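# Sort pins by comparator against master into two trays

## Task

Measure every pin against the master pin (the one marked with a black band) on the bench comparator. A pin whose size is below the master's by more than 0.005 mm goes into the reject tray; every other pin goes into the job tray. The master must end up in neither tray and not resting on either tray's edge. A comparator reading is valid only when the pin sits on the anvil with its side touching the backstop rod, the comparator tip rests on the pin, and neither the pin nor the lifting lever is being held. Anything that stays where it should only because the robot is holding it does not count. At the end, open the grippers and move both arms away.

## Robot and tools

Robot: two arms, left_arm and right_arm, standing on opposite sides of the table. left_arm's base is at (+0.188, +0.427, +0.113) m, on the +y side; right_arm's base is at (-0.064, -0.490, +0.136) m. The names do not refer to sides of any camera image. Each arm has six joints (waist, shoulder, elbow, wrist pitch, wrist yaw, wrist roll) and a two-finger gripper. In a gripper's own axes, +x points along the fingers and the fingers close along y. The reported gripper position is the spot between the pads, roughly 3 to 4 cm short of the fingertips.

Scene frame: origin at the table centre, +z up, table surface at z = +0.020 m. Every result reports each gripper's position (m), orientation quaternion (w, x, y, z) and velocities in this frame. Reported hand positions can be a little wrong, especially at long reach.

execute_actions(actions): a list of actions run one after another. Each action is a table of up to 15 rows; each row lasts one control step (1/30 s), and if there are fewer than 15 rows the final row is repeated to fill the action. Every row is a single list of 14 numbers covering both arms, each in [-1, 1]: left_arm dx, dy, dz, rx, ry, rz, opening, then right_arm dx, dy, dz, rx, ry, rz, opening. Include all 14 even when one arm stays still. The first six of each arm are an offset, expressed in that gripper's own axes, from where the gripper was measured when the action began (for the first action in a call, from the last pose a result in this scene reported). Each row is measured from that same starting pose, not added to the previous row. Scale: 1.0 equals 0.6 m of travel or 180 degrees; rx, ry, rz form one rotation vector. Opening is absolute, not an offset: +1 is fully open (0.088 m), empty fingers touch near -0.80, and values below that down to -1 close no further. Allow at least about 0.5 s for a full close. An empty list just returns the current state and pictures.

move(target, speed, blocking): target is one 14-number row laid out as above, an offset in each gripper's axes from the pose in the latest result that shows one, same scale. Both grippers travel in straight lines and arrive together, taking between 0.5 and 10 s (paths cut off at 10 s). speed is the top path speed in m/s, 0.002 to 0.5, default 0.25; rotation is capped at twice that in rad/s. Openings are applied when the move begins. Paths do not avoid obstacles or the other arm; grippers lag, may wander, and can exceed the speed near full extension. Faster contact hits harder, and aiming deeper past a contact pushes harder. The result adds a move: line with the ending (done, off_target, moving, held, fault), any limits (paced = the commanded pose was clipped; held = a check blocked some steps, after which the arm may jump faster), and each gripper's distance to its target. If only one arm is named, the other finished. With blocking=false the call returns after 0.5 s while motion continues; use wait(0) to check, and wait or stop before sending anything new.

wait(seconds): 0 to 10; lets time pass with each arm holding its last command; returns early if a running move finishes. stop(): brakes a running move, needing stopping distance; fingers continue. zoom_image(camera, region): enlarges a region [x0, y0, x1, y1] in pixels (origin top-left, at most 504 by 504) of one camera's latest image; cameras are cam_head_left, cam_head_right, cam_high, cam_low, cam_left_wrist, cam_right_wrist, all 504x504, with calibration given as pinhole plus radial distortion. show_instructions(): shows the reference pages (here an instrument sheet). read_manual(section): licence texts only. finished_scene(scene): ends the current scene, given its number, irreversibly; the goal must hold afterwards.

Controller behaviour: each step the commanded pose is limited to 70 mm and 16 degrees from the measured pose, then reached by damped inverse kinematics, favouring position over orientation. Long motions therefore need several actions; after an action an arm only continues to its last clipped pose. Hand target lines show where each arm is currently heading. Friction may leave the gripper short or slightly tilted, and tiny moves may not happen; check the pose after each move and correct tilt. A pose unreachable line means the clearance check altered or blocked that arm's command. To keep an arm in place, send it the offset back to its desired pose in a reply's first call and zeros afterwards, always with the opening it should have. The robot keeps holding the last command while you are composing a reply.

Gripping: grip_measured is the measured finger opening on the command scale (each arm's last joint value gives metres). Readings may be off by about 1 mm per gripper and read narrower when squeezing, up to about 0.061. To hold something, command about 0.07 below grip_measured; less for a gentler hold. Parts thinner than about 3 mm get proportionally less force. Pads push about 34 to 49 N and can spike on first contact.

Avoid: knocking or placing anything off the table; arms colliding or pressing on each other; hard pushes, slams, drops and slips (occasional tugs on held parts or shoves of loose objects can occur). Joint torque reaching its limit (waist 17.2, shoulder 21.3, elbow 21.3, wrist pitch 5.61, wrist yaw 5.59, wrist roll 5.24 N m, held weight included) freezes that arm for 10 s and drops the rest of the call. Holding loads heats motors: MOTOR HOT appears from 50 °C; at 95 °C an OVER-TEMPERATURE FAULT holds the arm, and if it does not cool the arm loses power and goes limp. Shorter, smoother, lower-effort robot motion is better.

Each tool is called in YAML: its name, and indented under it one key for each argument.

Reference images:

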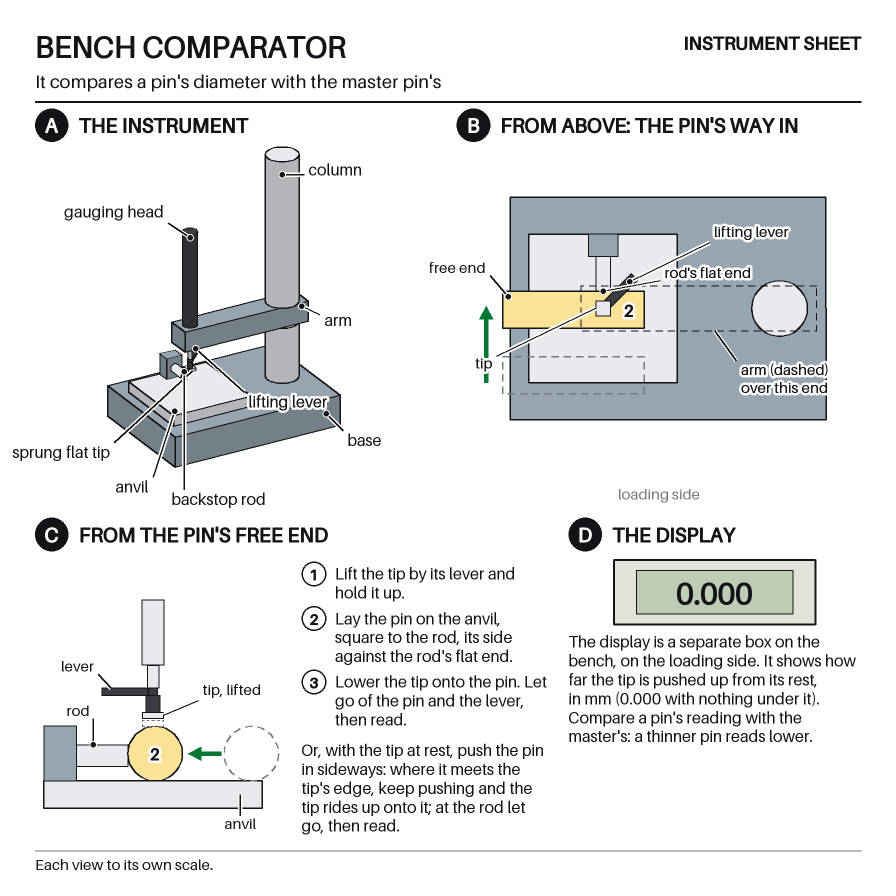

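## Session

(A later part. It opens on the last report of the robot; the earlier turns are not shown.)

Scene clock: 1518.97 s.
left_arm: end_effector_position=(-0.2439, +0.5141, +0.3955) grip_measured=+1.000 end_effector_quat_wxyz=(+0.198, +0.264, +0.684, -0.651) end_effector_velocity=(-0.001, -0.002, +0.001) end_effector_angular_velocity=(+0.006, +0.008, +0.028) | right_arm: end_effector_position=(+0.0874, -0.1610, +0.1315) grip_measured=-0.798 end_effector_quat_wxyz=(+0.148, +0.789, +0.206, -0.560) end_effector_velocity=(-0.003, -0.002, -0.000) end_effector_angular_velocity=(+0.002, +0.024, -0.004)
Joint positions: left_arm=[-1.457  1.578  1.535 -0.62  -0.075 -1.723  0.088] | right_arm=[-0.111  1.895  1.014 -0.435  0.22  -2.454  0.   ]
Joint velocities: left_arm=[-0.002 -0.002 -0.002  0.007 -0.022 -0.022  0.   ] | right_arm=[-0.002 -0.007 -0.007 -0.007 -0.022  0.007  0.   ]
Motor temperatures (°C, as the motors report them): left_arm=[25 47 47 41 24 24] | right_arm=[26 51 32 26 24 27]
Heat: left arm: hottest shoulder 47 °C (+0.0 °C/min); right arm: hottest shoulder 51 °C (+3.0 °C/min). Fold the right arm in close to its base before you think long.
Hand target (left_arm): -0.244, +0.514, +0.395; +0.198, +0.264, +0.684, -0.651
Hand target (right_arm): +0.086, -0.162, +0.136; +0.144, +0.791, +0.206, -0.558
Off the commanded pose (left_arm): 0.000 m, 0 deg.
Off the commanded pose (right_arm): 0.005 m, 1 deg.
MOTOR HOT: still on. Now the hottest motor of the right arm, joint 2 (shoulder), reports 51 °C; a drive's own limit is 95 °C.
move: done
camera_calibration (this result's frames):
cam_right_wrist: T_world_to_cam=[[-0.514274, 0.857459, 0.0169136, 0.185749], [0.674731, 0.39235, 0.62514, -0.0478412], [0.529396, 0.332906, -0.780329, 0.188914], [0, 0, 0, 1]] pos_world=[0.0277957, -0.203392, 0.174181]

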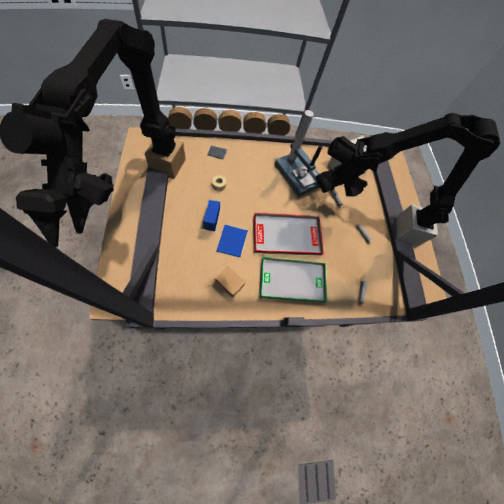

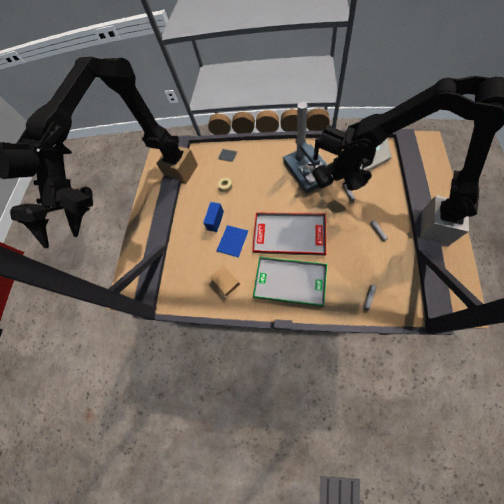

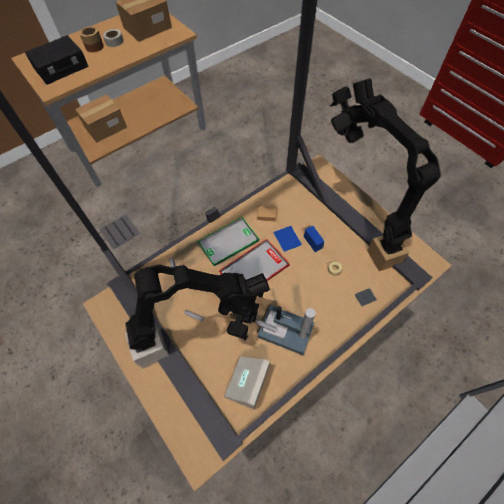

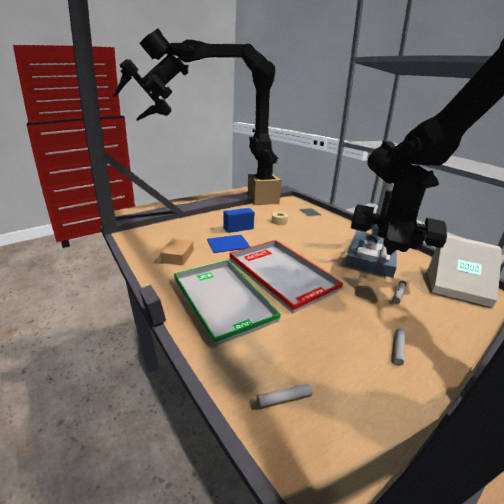

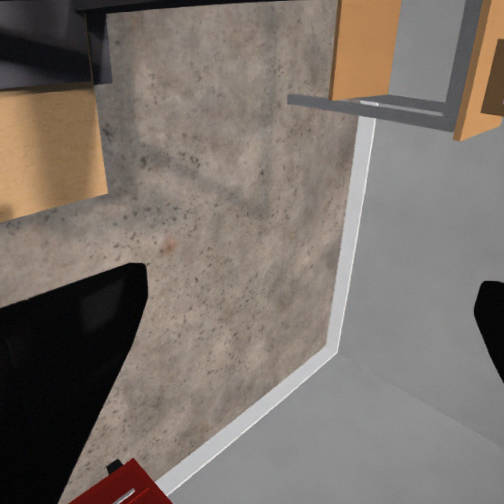

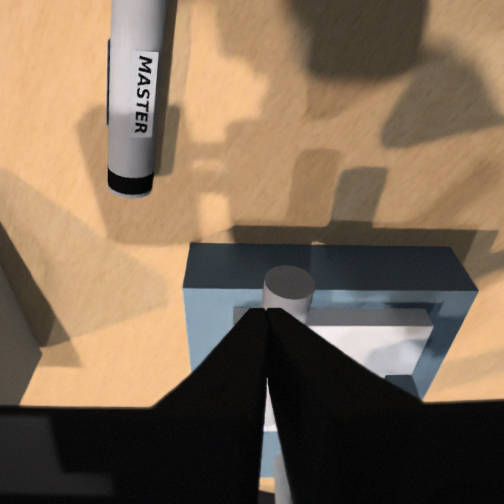

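move:
  target: [0,0,0,0,0,0,1, 0.027,-0.058,-0.060,0,0,0,-0.2]
  speed: 0.08

Scene clock: 1532.73 s.
left_arm: end_effector_position=(-0.2439, +0.5141, +0.3955) grip_measured=+1.000 end_effector_quat_wxyz=(+0.198, +0.264, +0.684, -0.651) end_effector_velocity=(+0.002, -0.000, -0.001) end_effector_angular_velocity=(-0.000, -0.007, +0.008) | right_arm: end_effector_position=(+0.1040, -0.1138, +0.1307) grip_measured=-0.202 end_effector_quat_wxyz=(+0.146, +0.790, +0.207, -0.559) end_effector_velocity=(+0.001, +0.002, -0.000) end_effector_angular_velocity=(-0.006, +0.004, +0.020)
Joint positions: left_arm=[-1.457  1.578  1.535 -0.62  -0.075 -1.723  0.088] | right_arm=[-0.11   2.054  1.246 -0.503  0.22  -2.453  0.029]
Joint velocities: left_arm=[-0.002 -0.002 -0.002 -0.007 -0.007 -0.007  0.   ] | right_arm=[-0.002  0.007  0.012 -0.007 -0.007 -0.022 -0.   ]
Motor temperatures (°C, as the motors report them): left_arm=[25 47 47 41 24 24] | right_arm=[26 52 32 26 24 27]
Heat: left arm: hottest shoulder 47 °C (+0.0 °C/min); right arm: hottest shoulder 52 °C (+3.0 °C/min). Fold the right arm in close to its base before you think long.
Hand target (left_arm): -0.244, +0.514, +0.395; +0.198, +0.264, +0.684, -0.651
Hand target (right_arm): +0.104, -0.111, +0.128; +0.148, +0.789, +0.206, -0.560
Off the commanded pose (left_arm): 0.000 m, 0 deg.
Off the commanded pose (right_arm): 0.004 m, 0 deg.
MOTOR HOT: still on. Now the hottest motor of the right arm, joint 2 (shoulder), reports 52 °C; a drive's own limit is 95 °C.
move: done
camera_calibration (this result's frames):
cam_right_wrist: T_world_to_cam=[[-0.514325, 0.857352, 0.020434, 0.153364], [0.67364, 0.389141, 0.628314, -0.0777354], [0.530735, 0.336923, -0.777691, 0.163713], [0, 0, 0, 1]] pos_world=[0.044357, -0.156396, 0.173026]

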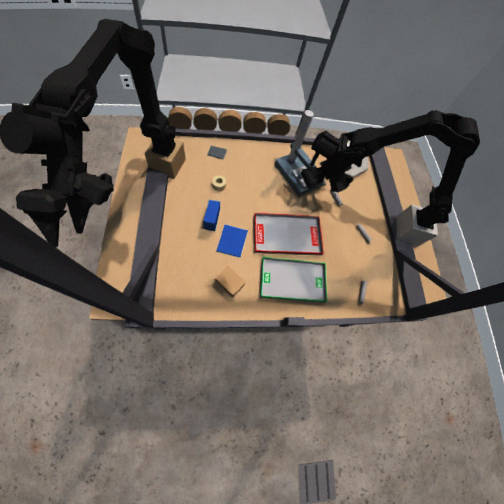

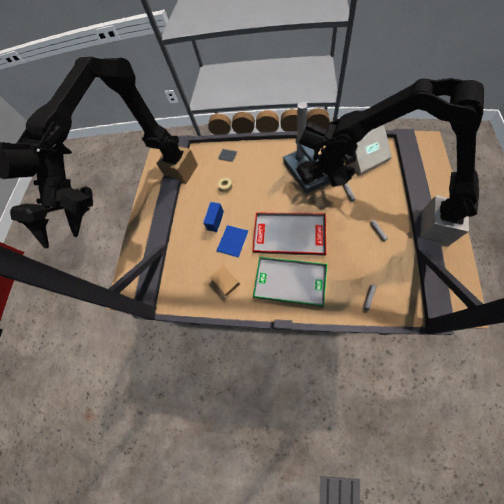

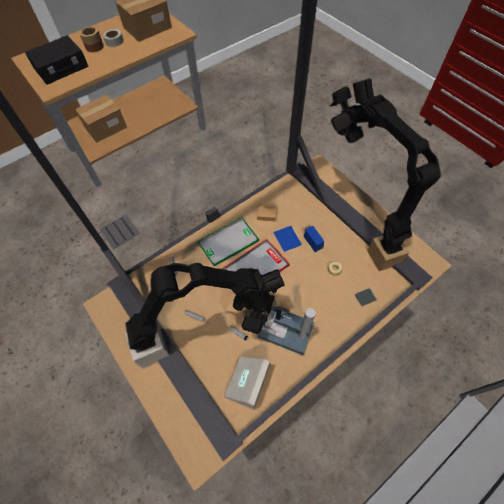

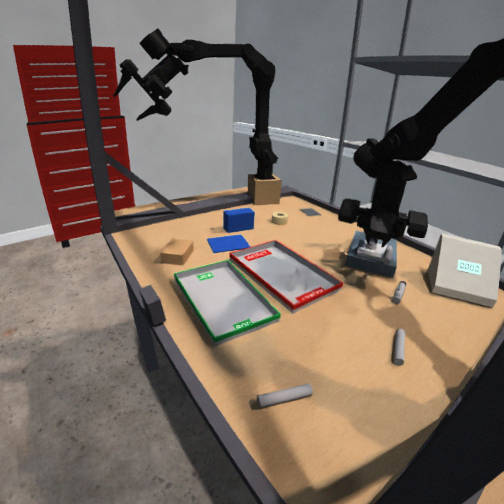

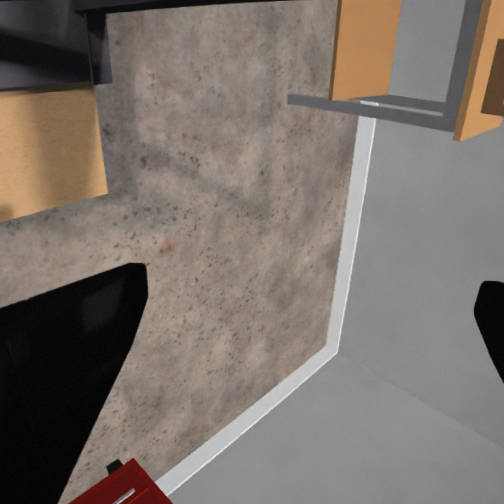

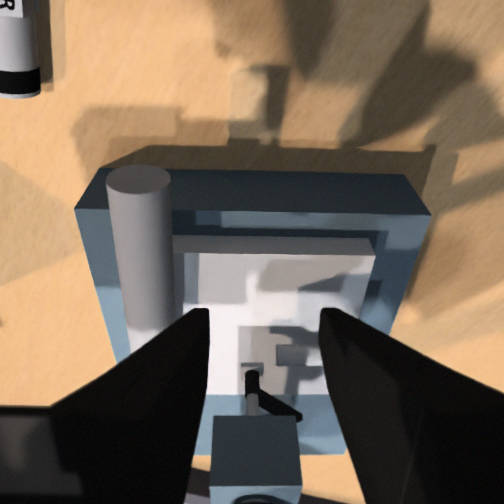

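zoom_image:
  camera: "cam_right_wrist"
  region: [50,130,302,400]

zoom_image:
  camera: "cam_low"
  region: [320,200,440,290]

Region (50, 130, 302, 400) of cam_right_wrist's 504x504 image, scaled by 1.867, with more detail than that image has; it fills the left 470 columns of this view, and the rest is white.

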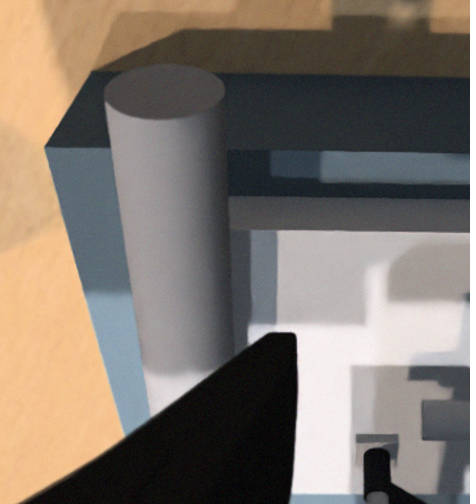

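Region (320, 200, 440, 290) of cam_low's 504x504 image, scaled by 4.200, with more detail than that image has; it fills the top 378 rows of this view, and the rest is white.

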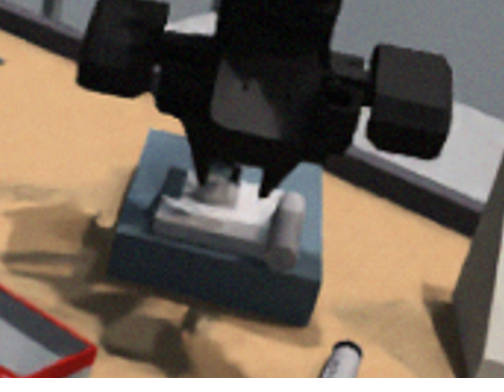

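move:
  target: [0,0,0,0,0,0,1, -0.007,0.070,0.019,0,0,0,-0.1]
  speed: 0.08

Scene clock: 1587.07 s.
left_arm: end_effector_position=(-0.2439, +0.5141, +0.3955) grip_measured=+1.000 end_effector_quat_wxyz=(+0.198, +0.264, +0.684, -0.651) end_effector_velocity=(-0.001, -0.002, +0.001) end_effector_angular_velocity=(-0.006, +0.009, +0.019) | right_arm: end_effector_position=(+0.1133, -0.1554, +0.1258) grip_measured=-0.102 end_effector_quat_wxyz=(+0.149, +0.788, +0.202, -0.562) end_effector_velocity=(-0.006, -0.003, +0.000) end_effector_angular_velocity=(+0.005, +0.034, +0.014)
Joint positions: left_arm=[-1.457  1.578  1.535 -0.62  -0.075 -1.723  0.088] | right_arm=[-0.177  1.958  1.078 -0.431  0.204 -2.515  0.034]
Joint velocities: left_arm=[-0.002 -0.002 -0.002  0.007 -0.022 -0.007  0.   ] | right_arm=[-0.002 -0.017 -0.017 -0.007 -0.037 -0.007  0.   ]
Motor temperatures (°C, as the motors report them): left_arm=[25 47 47 41 24 24] | right_arm=[26 48 35 25 24 27]
Heat: left arm: hottest shoulder 47 °C (+0.0 °C/min); right arm: hottest shoulder 48 °C (-4.0 °C/min). Fold the right arm in close to its base before you think long.
Hand target (left_arm): -0.244, +0.514, +0.395; +0.198, +0.264, +0.684, -0.651
Hand target (right_arm): +0.114, -0.156, +0.131; +0.146, +0.790, +0.207, -0.559
Off the commanded pose (left_arm): 0.000 m, 0 deg.
Off the commanded pose (right_arm): 0.005 m, 1 deg.
MOTOR HOT: still on. Now the hottest motor of the right arm, joint 2 (shoulder), reports 48 °C; a drive's own limit is 95 °C.
move: done
camera_calibration (this result's frames):
cam_right_wrist: T_world_to_cam=[[-0.510673, 0.859681, 0.0127249, 0.194796], [0.678415, 0.393816, 0.620211, -0.0635627], [0.528172, 0.325358, -0.784332, 0.168282], [0, 0, 0, 1]] pos_world=[0.0537167, -0.197182, 0.168933]

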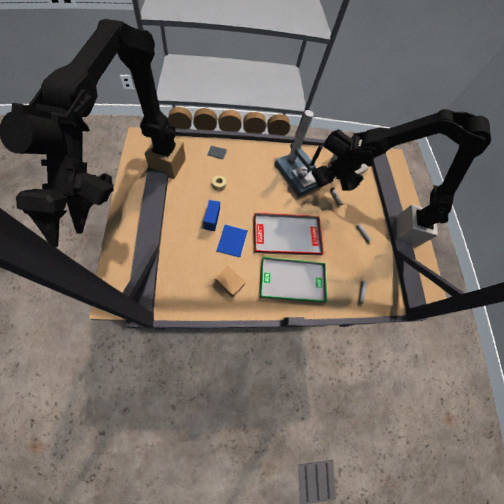

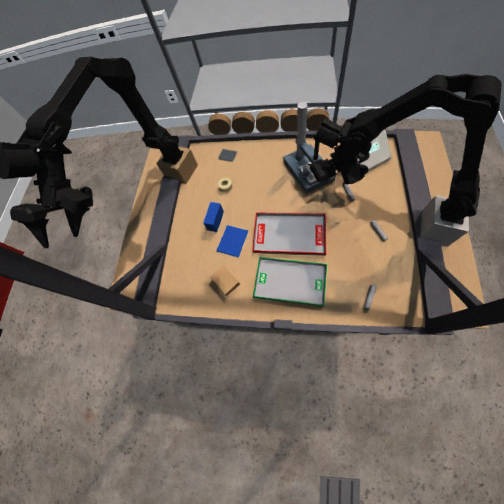

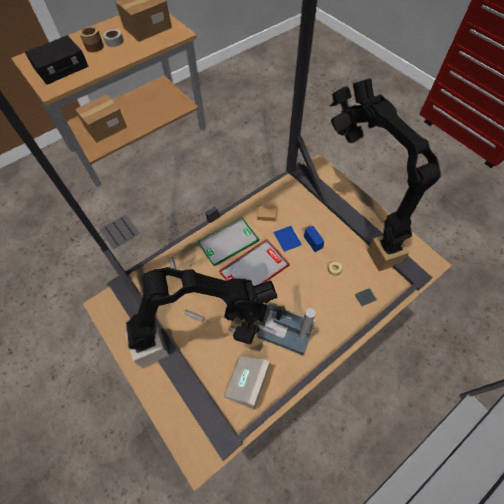

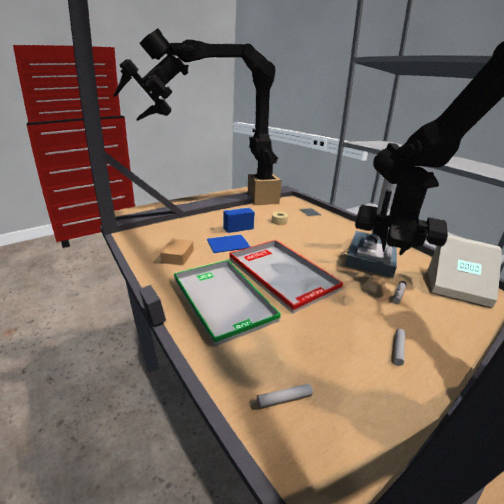

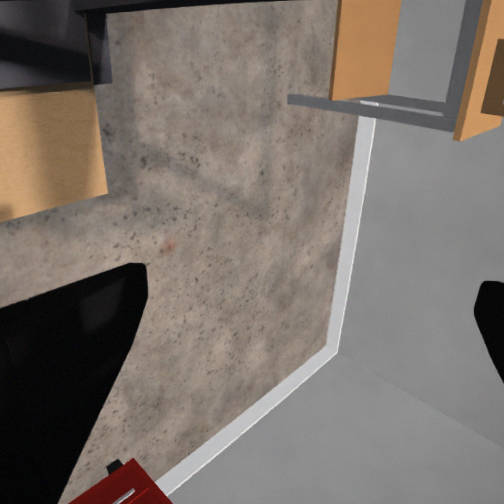

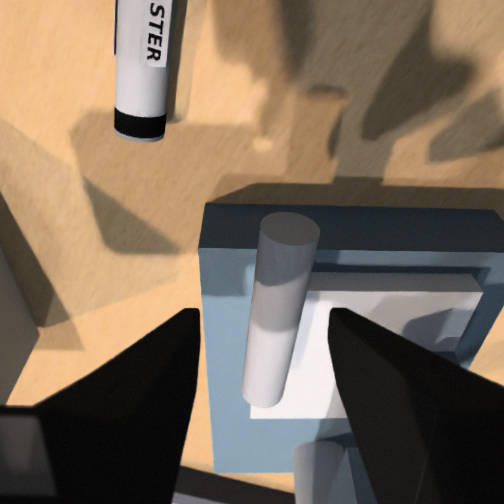

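move:
  target: [0,0,0,0,0,0,1, 0.009,-0.008,-0.024,0,0,0,-0.1]
  speed: 0.04

move:
  target: [0,0,0,0,0,0,1, 0.016,0,0.006,0,0,0,-0.1]
  speed: 0.03

Scene clock: 1611.00 s.
left_arm: end_effector_position=(-0.2439, +0.5141, +0.3955) grip_measured=+1.000 end_effector_quat_wxyz=(+0.198, +0.264, +0.684, -0.651) end_effector_velocity=(+0.002, -0.000, -0.001) end_effector_angular_velocity=(+0.011, -0.008, +0.017) | right_arm: end_effector_position=(+0.1225, -0.1455, +0.1276) grip_measured=-0.102 end_effector_quat_wxyz=(+0.146, +0.789, +0.202, -0.561) end_effector_velocity=(+0.001, -0.004, -0.002) end_effector_angular_velocity=(-0.025, +0.001, +0.003)
Joint positions: left_arm=[-1.457  1.578  1.535 -0.62  -0.075 -1.723  0.088] | right_arm=[-0.189  1.991  1.135 -0.446  0.202 -2.523  0.034]
Joint velocities: left_arm=[-0.002 -0.002 -0.002 -0.007 -0.007 -0.022  0.   ] | right_arm=[-0.002  0.007  0.007 -0.022  0.007 -0.007 -0.   ]
Motor temperatures (°C, as the motors report them): left_arm=[25 47 47 41 24 24] | right_arm=[26 52 33 26 24 27]
Heat: left arm: hottest shoulder 47 °C (+0.0 °C/min); right arm: hottest shoulder 52 °C (+2.0 °C/min). Fold the right arm in close to its base before you think long.
Hand target (left_arm): -0.244, +0.514, +0.395; +0.198, +0.264, +0.684, -0.651
Hand target (right_arm): +0.124, -0.144, +0.125; +0.149, +0.788, +0.202, -0.562
Off the commanded pose (left_arm): 0.000 m, 0 deg.
Off the commanded pose (right_arm): 0.003 m, 0 deg.
MOTOR HOT: still on. Now the hottest motor of the right arm, joint 2 (shoulder), reports 52 °C; a drive's own limit is 95 °C.
move: done
camera_calibration (this result's frames):
cam_right_wrist: T_world_to_cam=[[-0.507384, 0.861574, 0.0158605, 0.190448], [0.677962, 0.387758, 0.624508, -0.0762303], [0.53191, 0.327619, -0.780857, 0.161052], [0, 0, 0, 1]] pos_world=[0.0626462, -0.18729, 0.170345]

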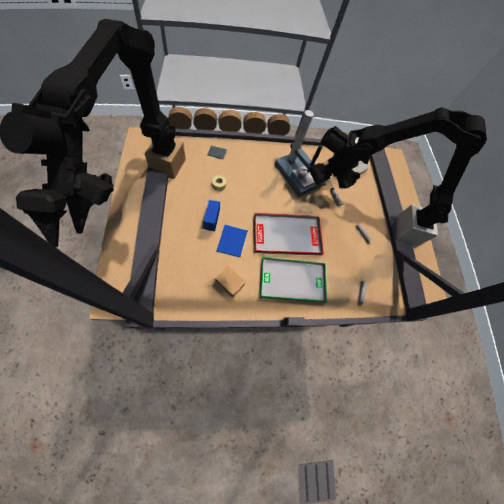

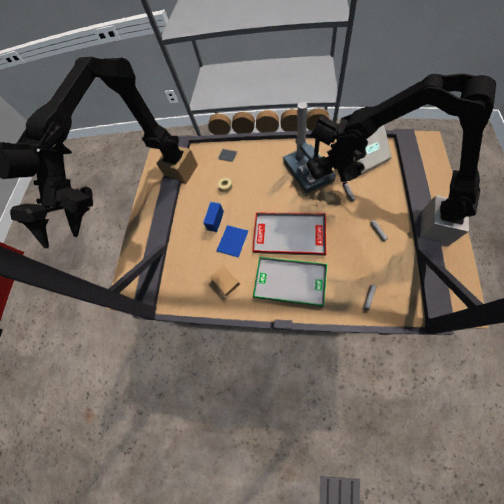

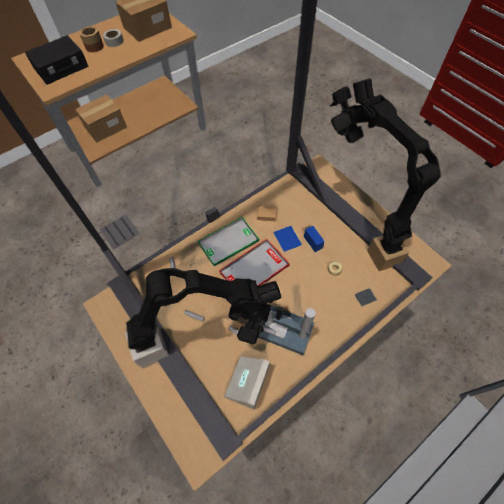

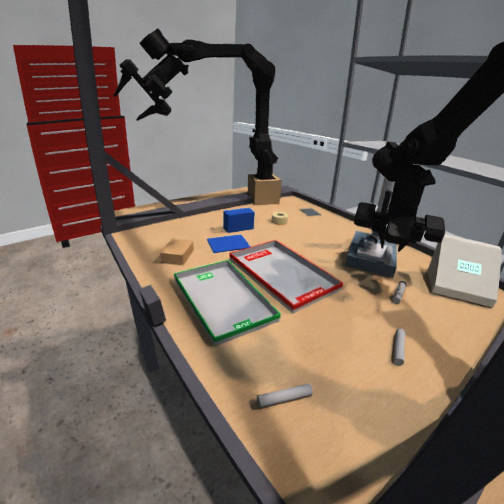

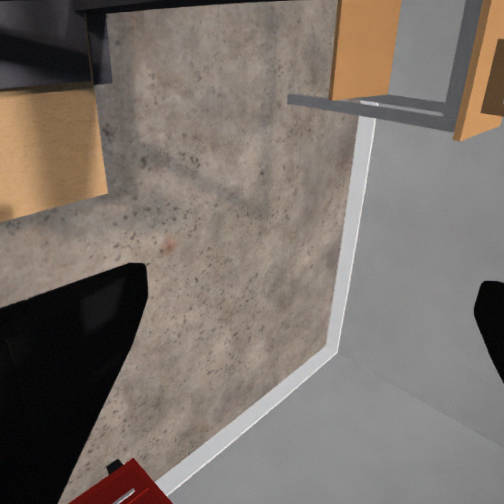

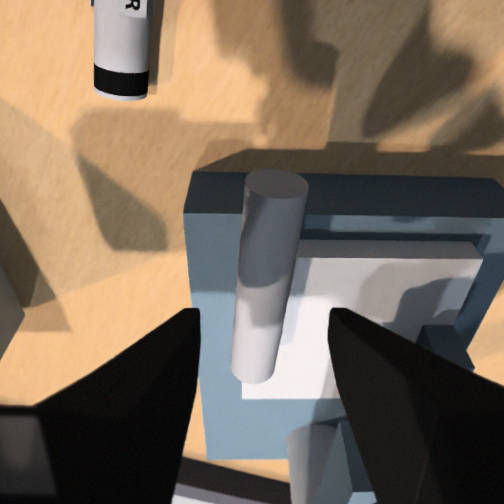

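Scene clock: 1611.77 s.
left_arm: end_effector_position=(-0.2439, +0.5141, +0.3955) grip_measured=+1.000 end_effector_quat_wxyz=(+0.198, +0.264, +0.684, -0.651) end_effector_velocity=(+0.002, -0.001, -0.004) end_effector_angular_velocity=(+0.008, -0.023, +0.017) | right_arm: end_effector_position=(+0.1240, -0.1422, +0.1248) grip_measured=-0.102 end_effector_quat_wxyz=(+0.140, +0.793, +0.206, -0.556) end_effector_velocity=(-0.000, -0.001, -0.001) end_effector_angular_velocity=(+0.003, +0.004, +0.007)
Joint positions: left_arm=[-1.457  1.578  1.535 -0.62  -0.075 -1.723  0.088] | right_arm=[-0.189  1.999  1.128 -0.413  0.202 -2.523  0.034]
Joint velocities: left_arm=[-0.002  0.002  0.002 -0.022 -0.007 -0.022  0.   ] | right_arm=[-0.002 -0.002 -0.007  0.007 -0.007 -0.007 -0.   ]
Motor temperatures (°C, as the motors report them): left_arm=[25 47 47 41 24 24] | right_arm=[26 52 33 26 24 27]
Heat: left arm: hottest shoulder 47 °C (+0.0 °C/min); right arm: hottest shoulder 52 °C (+2.0 °C/min). Fold the right arm in close to its base before you think long.
Hand target (left_arm): -0.244, +0.514, +0.395; +0.198, +0.264, +0.684, -0.651
Hand target (right_arm): +0.122, -0.146, +0.117; +0.146, +0.789, +0.202, -0.561
Off the commanded pose (left_arm): 0.000 m, 0 deg.
Off the commanded pose (right_arm): 0.008 m, 1 deg.
MOTOR HOT: still on. Now the hottest motor of the right arm, joint 2 (shoulder), reports 52 °C; a drive's own limit is 95 °C.
move: done
camera_calibration (this result's frames):
cam_right_wrist: T_world_to_cam=[[-0.507547, 0.861211, 0.0266885, 0.187022], [0.673153, 0.377001, 0.636188, -0.0791359], [0.53783, 0.34086, -0.771072, 0.156922], [0, 0, 0, 1]] pos_world=[0.0637955, -0.184719, 0.166352]

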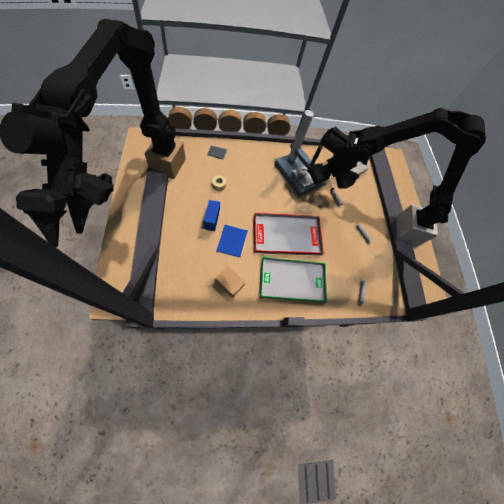

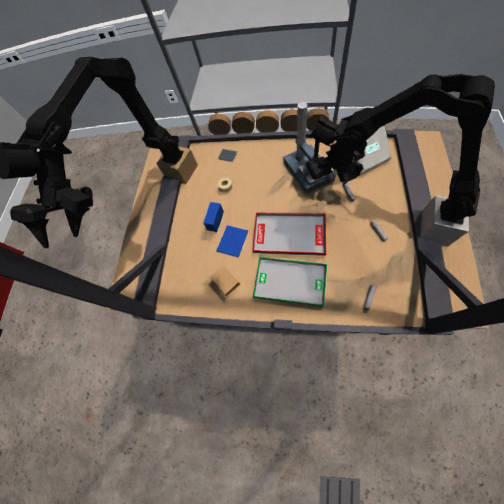

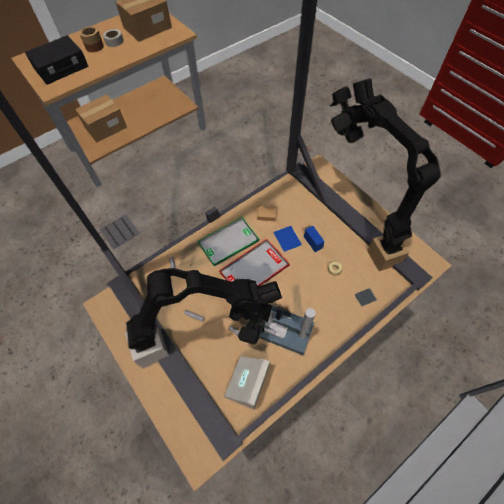

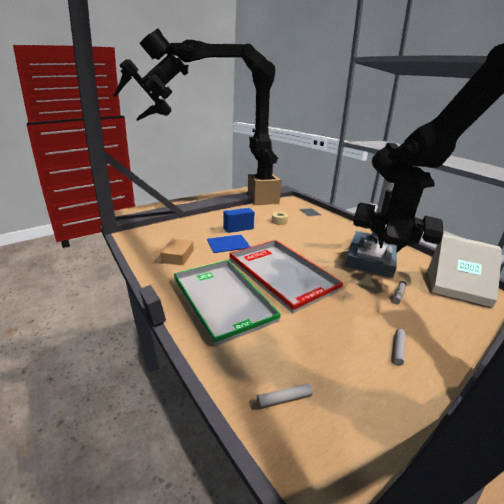

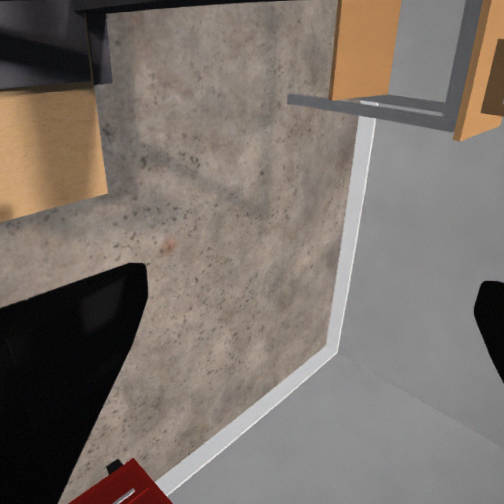

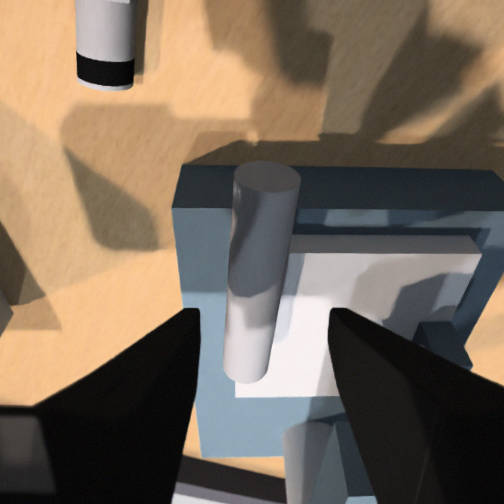

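move:
  target: [0,0,0,0,0,0,1, 0.017,0.008,0.009,0,0,0,-0.1]
  speed: 0.03

Scene clock: 1621.53 s.
left_arm: end_effector_position=(-0.2439, +0.5141, +0.3955) grip_measured=+1.000 end_effector_quat_wxyz=(+0.198, +0.264, +0.684, -0.651) end_effector_velocity=(+0.003, -0.001, -0.002) end_effector_angular_velocity=(-0.002, -0.016, +0.008) | right_arm: end_effector_position=(+0.1257, -0.1428, +0.1209) grip_measured=-0.102 end_effector_quat_wxyz=(+0.133, +0.797, +0.209, -0.551) end_effector_velocity=(+0.001, -0.002, -0.001) end_effector_angular_velocity=(+0.003, +0.004, +0.002)
Joint positions: left_arm=[-1.457  1.578  1.535 -0.62  -0.075 -1.723  0.088] | right_arm=[-0.194  1.999  1.102 -0.367  0.202 -2.525  0.034]
Joint velocities: left_arm=[-0.002 -0.002  0.002 -0.022 -0.007 -0.007  0.   ] | right_arm=[-0.007 -0.002 -0.007  0.007 -0.007 -0.007 -0.   ]
Motor temperatures (°C, as the motors report them): left_arm=[25 47 47 41 24 24] | right_arm=[26 51 33 26 24 27]
Heat: left arm: hottest shoulder 47 °C (+0.0 °C/min); right arm: hottest shoulder 51 °C (+2.0 °C/min). Fold the right arm in close to its base before you think long.
Hand target (left_arm): -0.244, +0.514, +0.395; +0.198, +0.264, +0.684, -0.651
Hand target (right_arm): +0.125, -0.147, +0.114; +0.140, +0.793, +0.206, -0.556
Off the commanded pose (left_arm): 0.000 m, 0 deg.
Off the commanded pose (right_arm): 0.009 m, 1 deg.
MOTOR HOT: still on. Now the hottest motor of the right arm, joint 2 (shoulder), reports 51 °C; a drive's own limit is 95 °C.
move: off_target (right_arm)
camera_calibration (this result's frames):
cam_right_wrist: T_world_to_cam=[[-0.5048, 0.8624, 0.0379806, 0.18697], [0.66899, 0.363025, 0.648587, -0.0805596], [0.545554, 0.352815, -0.760192, 0.152635], [0, 0, 0, 1]] pos_world=[0.0650057, -0.18585, 0.161181]

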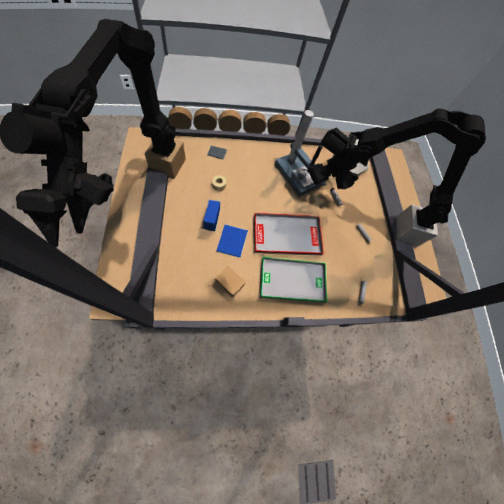

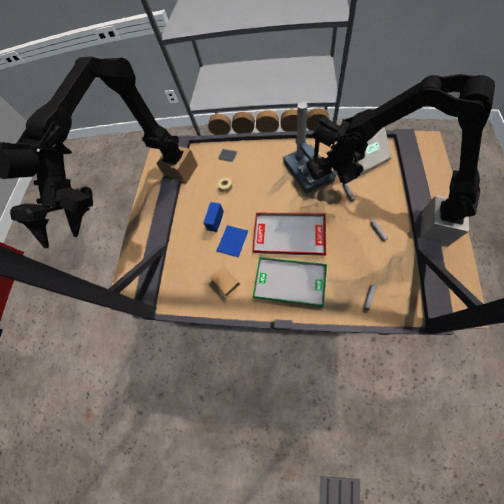

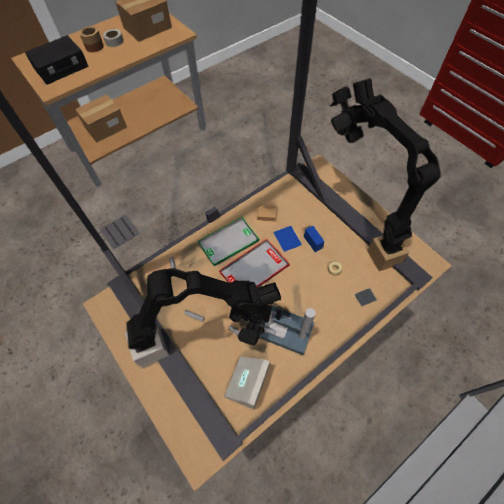

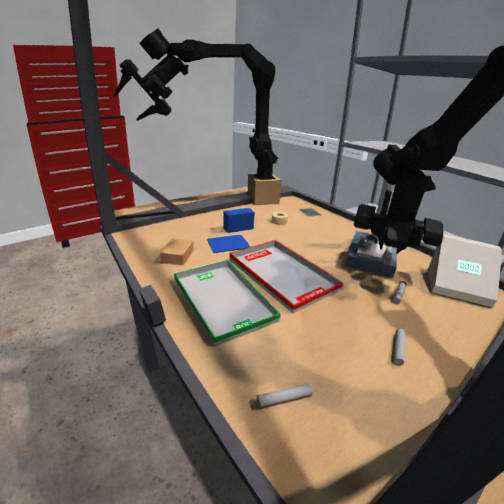

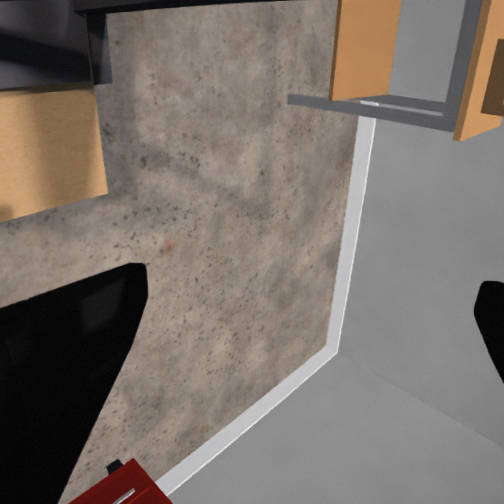

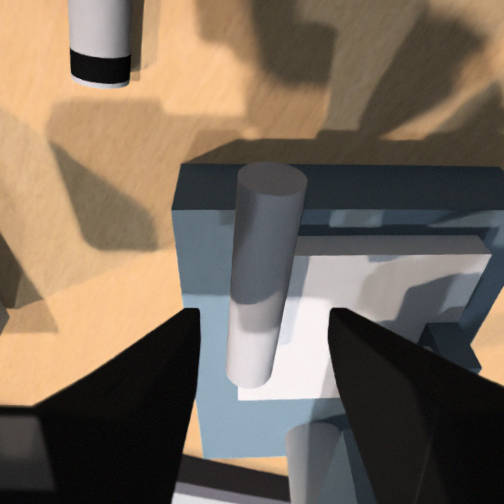

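move:
  target: [0,0,0,0,0,0,1, 0.021,0.005,0.011,-0.005,-0.0085,0.0045,-0.1]
  speed: 0.04

Scene clock: 1636.17 s.
left_arm: end_effector_position=(-0.2439, +0.5141, +0.3955) grip_measured=+1.000 end_effector_quat_wxyz=(+0.198, +0.264, +0.684, -0.651) end_effector_velocity=(+0.004, -0.001, -0.002) end_effector_angular_velocity=(-0.002, -0.016, +0.008) | right_arm: end_effector_position=(+0.1251, -0.1447, +0.1119) grip_measured=-0.102 end_effector_quat_wxyz=(+0.141, +0.792, +0.207, -0.556) end_effector_velocity=(+0.002, +0.004, +0.003) end_effector_angular_velocity=(+0.030, -0.003, -0.007)
Joint positions: left_arm=[-1.457  1.578  1.535 -0.62  -0.075 -1.723  0.088] | right_arm=[-0.195  2.023  1.101 -0.361  0.2   -2.532  0.034]
Joint velocities: left_arm=[-0.002 -0.007 -0.002 -0.022 -0.007 -0.007  0.   ] | right_arm=[-0.002 -0.007 -0.002  0.022 -0.007  0.007 -0.   ]
Motor temperatures (°C, as the motors report them): left_arm=[25 47 48 41 24 24] | right_arm=[26 49 32 27 24 27]
Heat: left arm: hottest elbow 48 °C (+1.0 °C/min); right arm: hottest shoulder 49 °C (+1.0 °C/min). Fold the right arm in close to its base before you think long.
Hand target (left_arm): -0.244, +0.514, +0.395; +0.198, +0.264, +0.684, -0.651
Hand target (right_arm): +0.126, -0.146, +0.107; +0.146, +0.790, +0.206, -0.559
Off the commanded pose (left_arm): 0.000 m, 0 deg.
Off the commanded pose (right_arm): 0.005 m, 1 deg.
MOTOR HOT: still on. Now the hottest motor of the right arm, joint 2 (shoulder), reports 49 °C; a drive's own limit is 95 °C.
move: done
camera_calibration (this result's frames):
cam_right_wrist: T_world_to_cam=[[-0.510031, 0.85975, 0.0264398, 0.190229], [0.672287, 0.379271, 0.635754, -0.0701897], [0.536562, 0.342029, -0.771438, 0.14766], [0, 0, 0, 1]] pos_world=[0.0649814, -0.187432, 0.153504]

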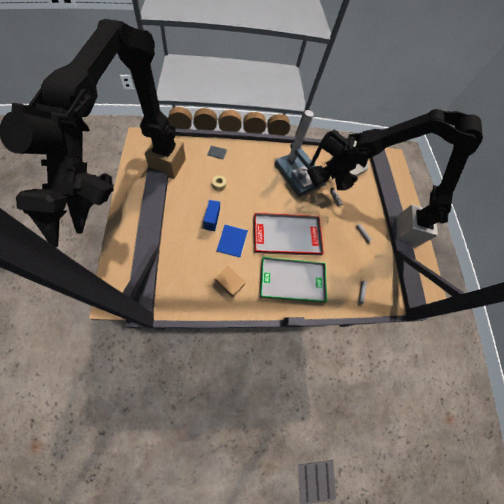

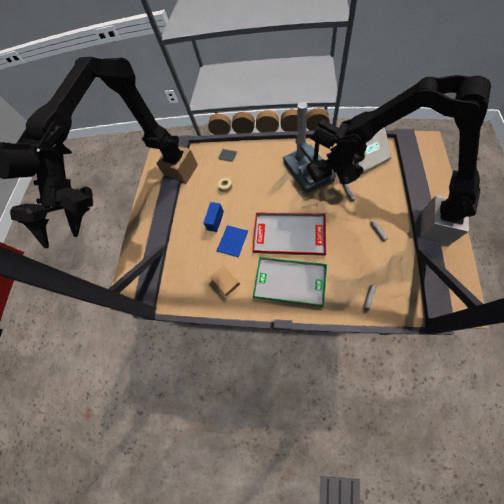

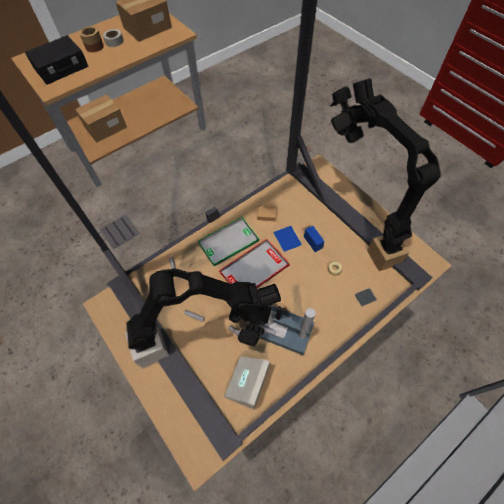

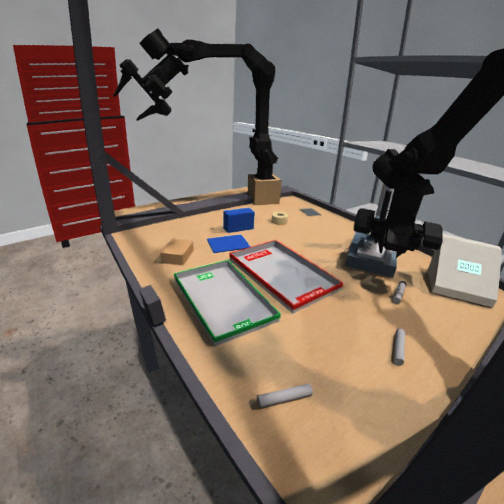

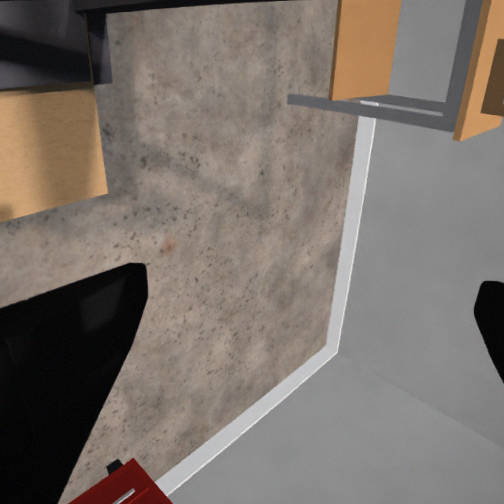

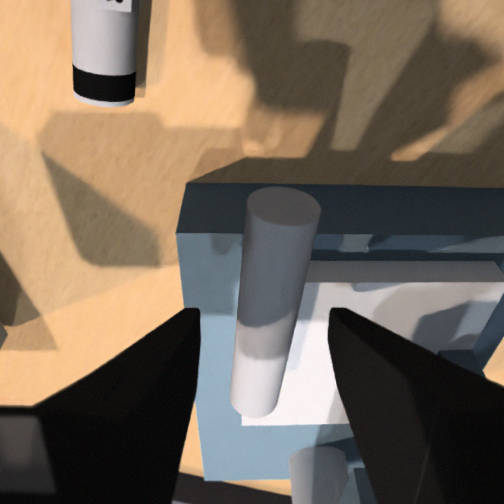

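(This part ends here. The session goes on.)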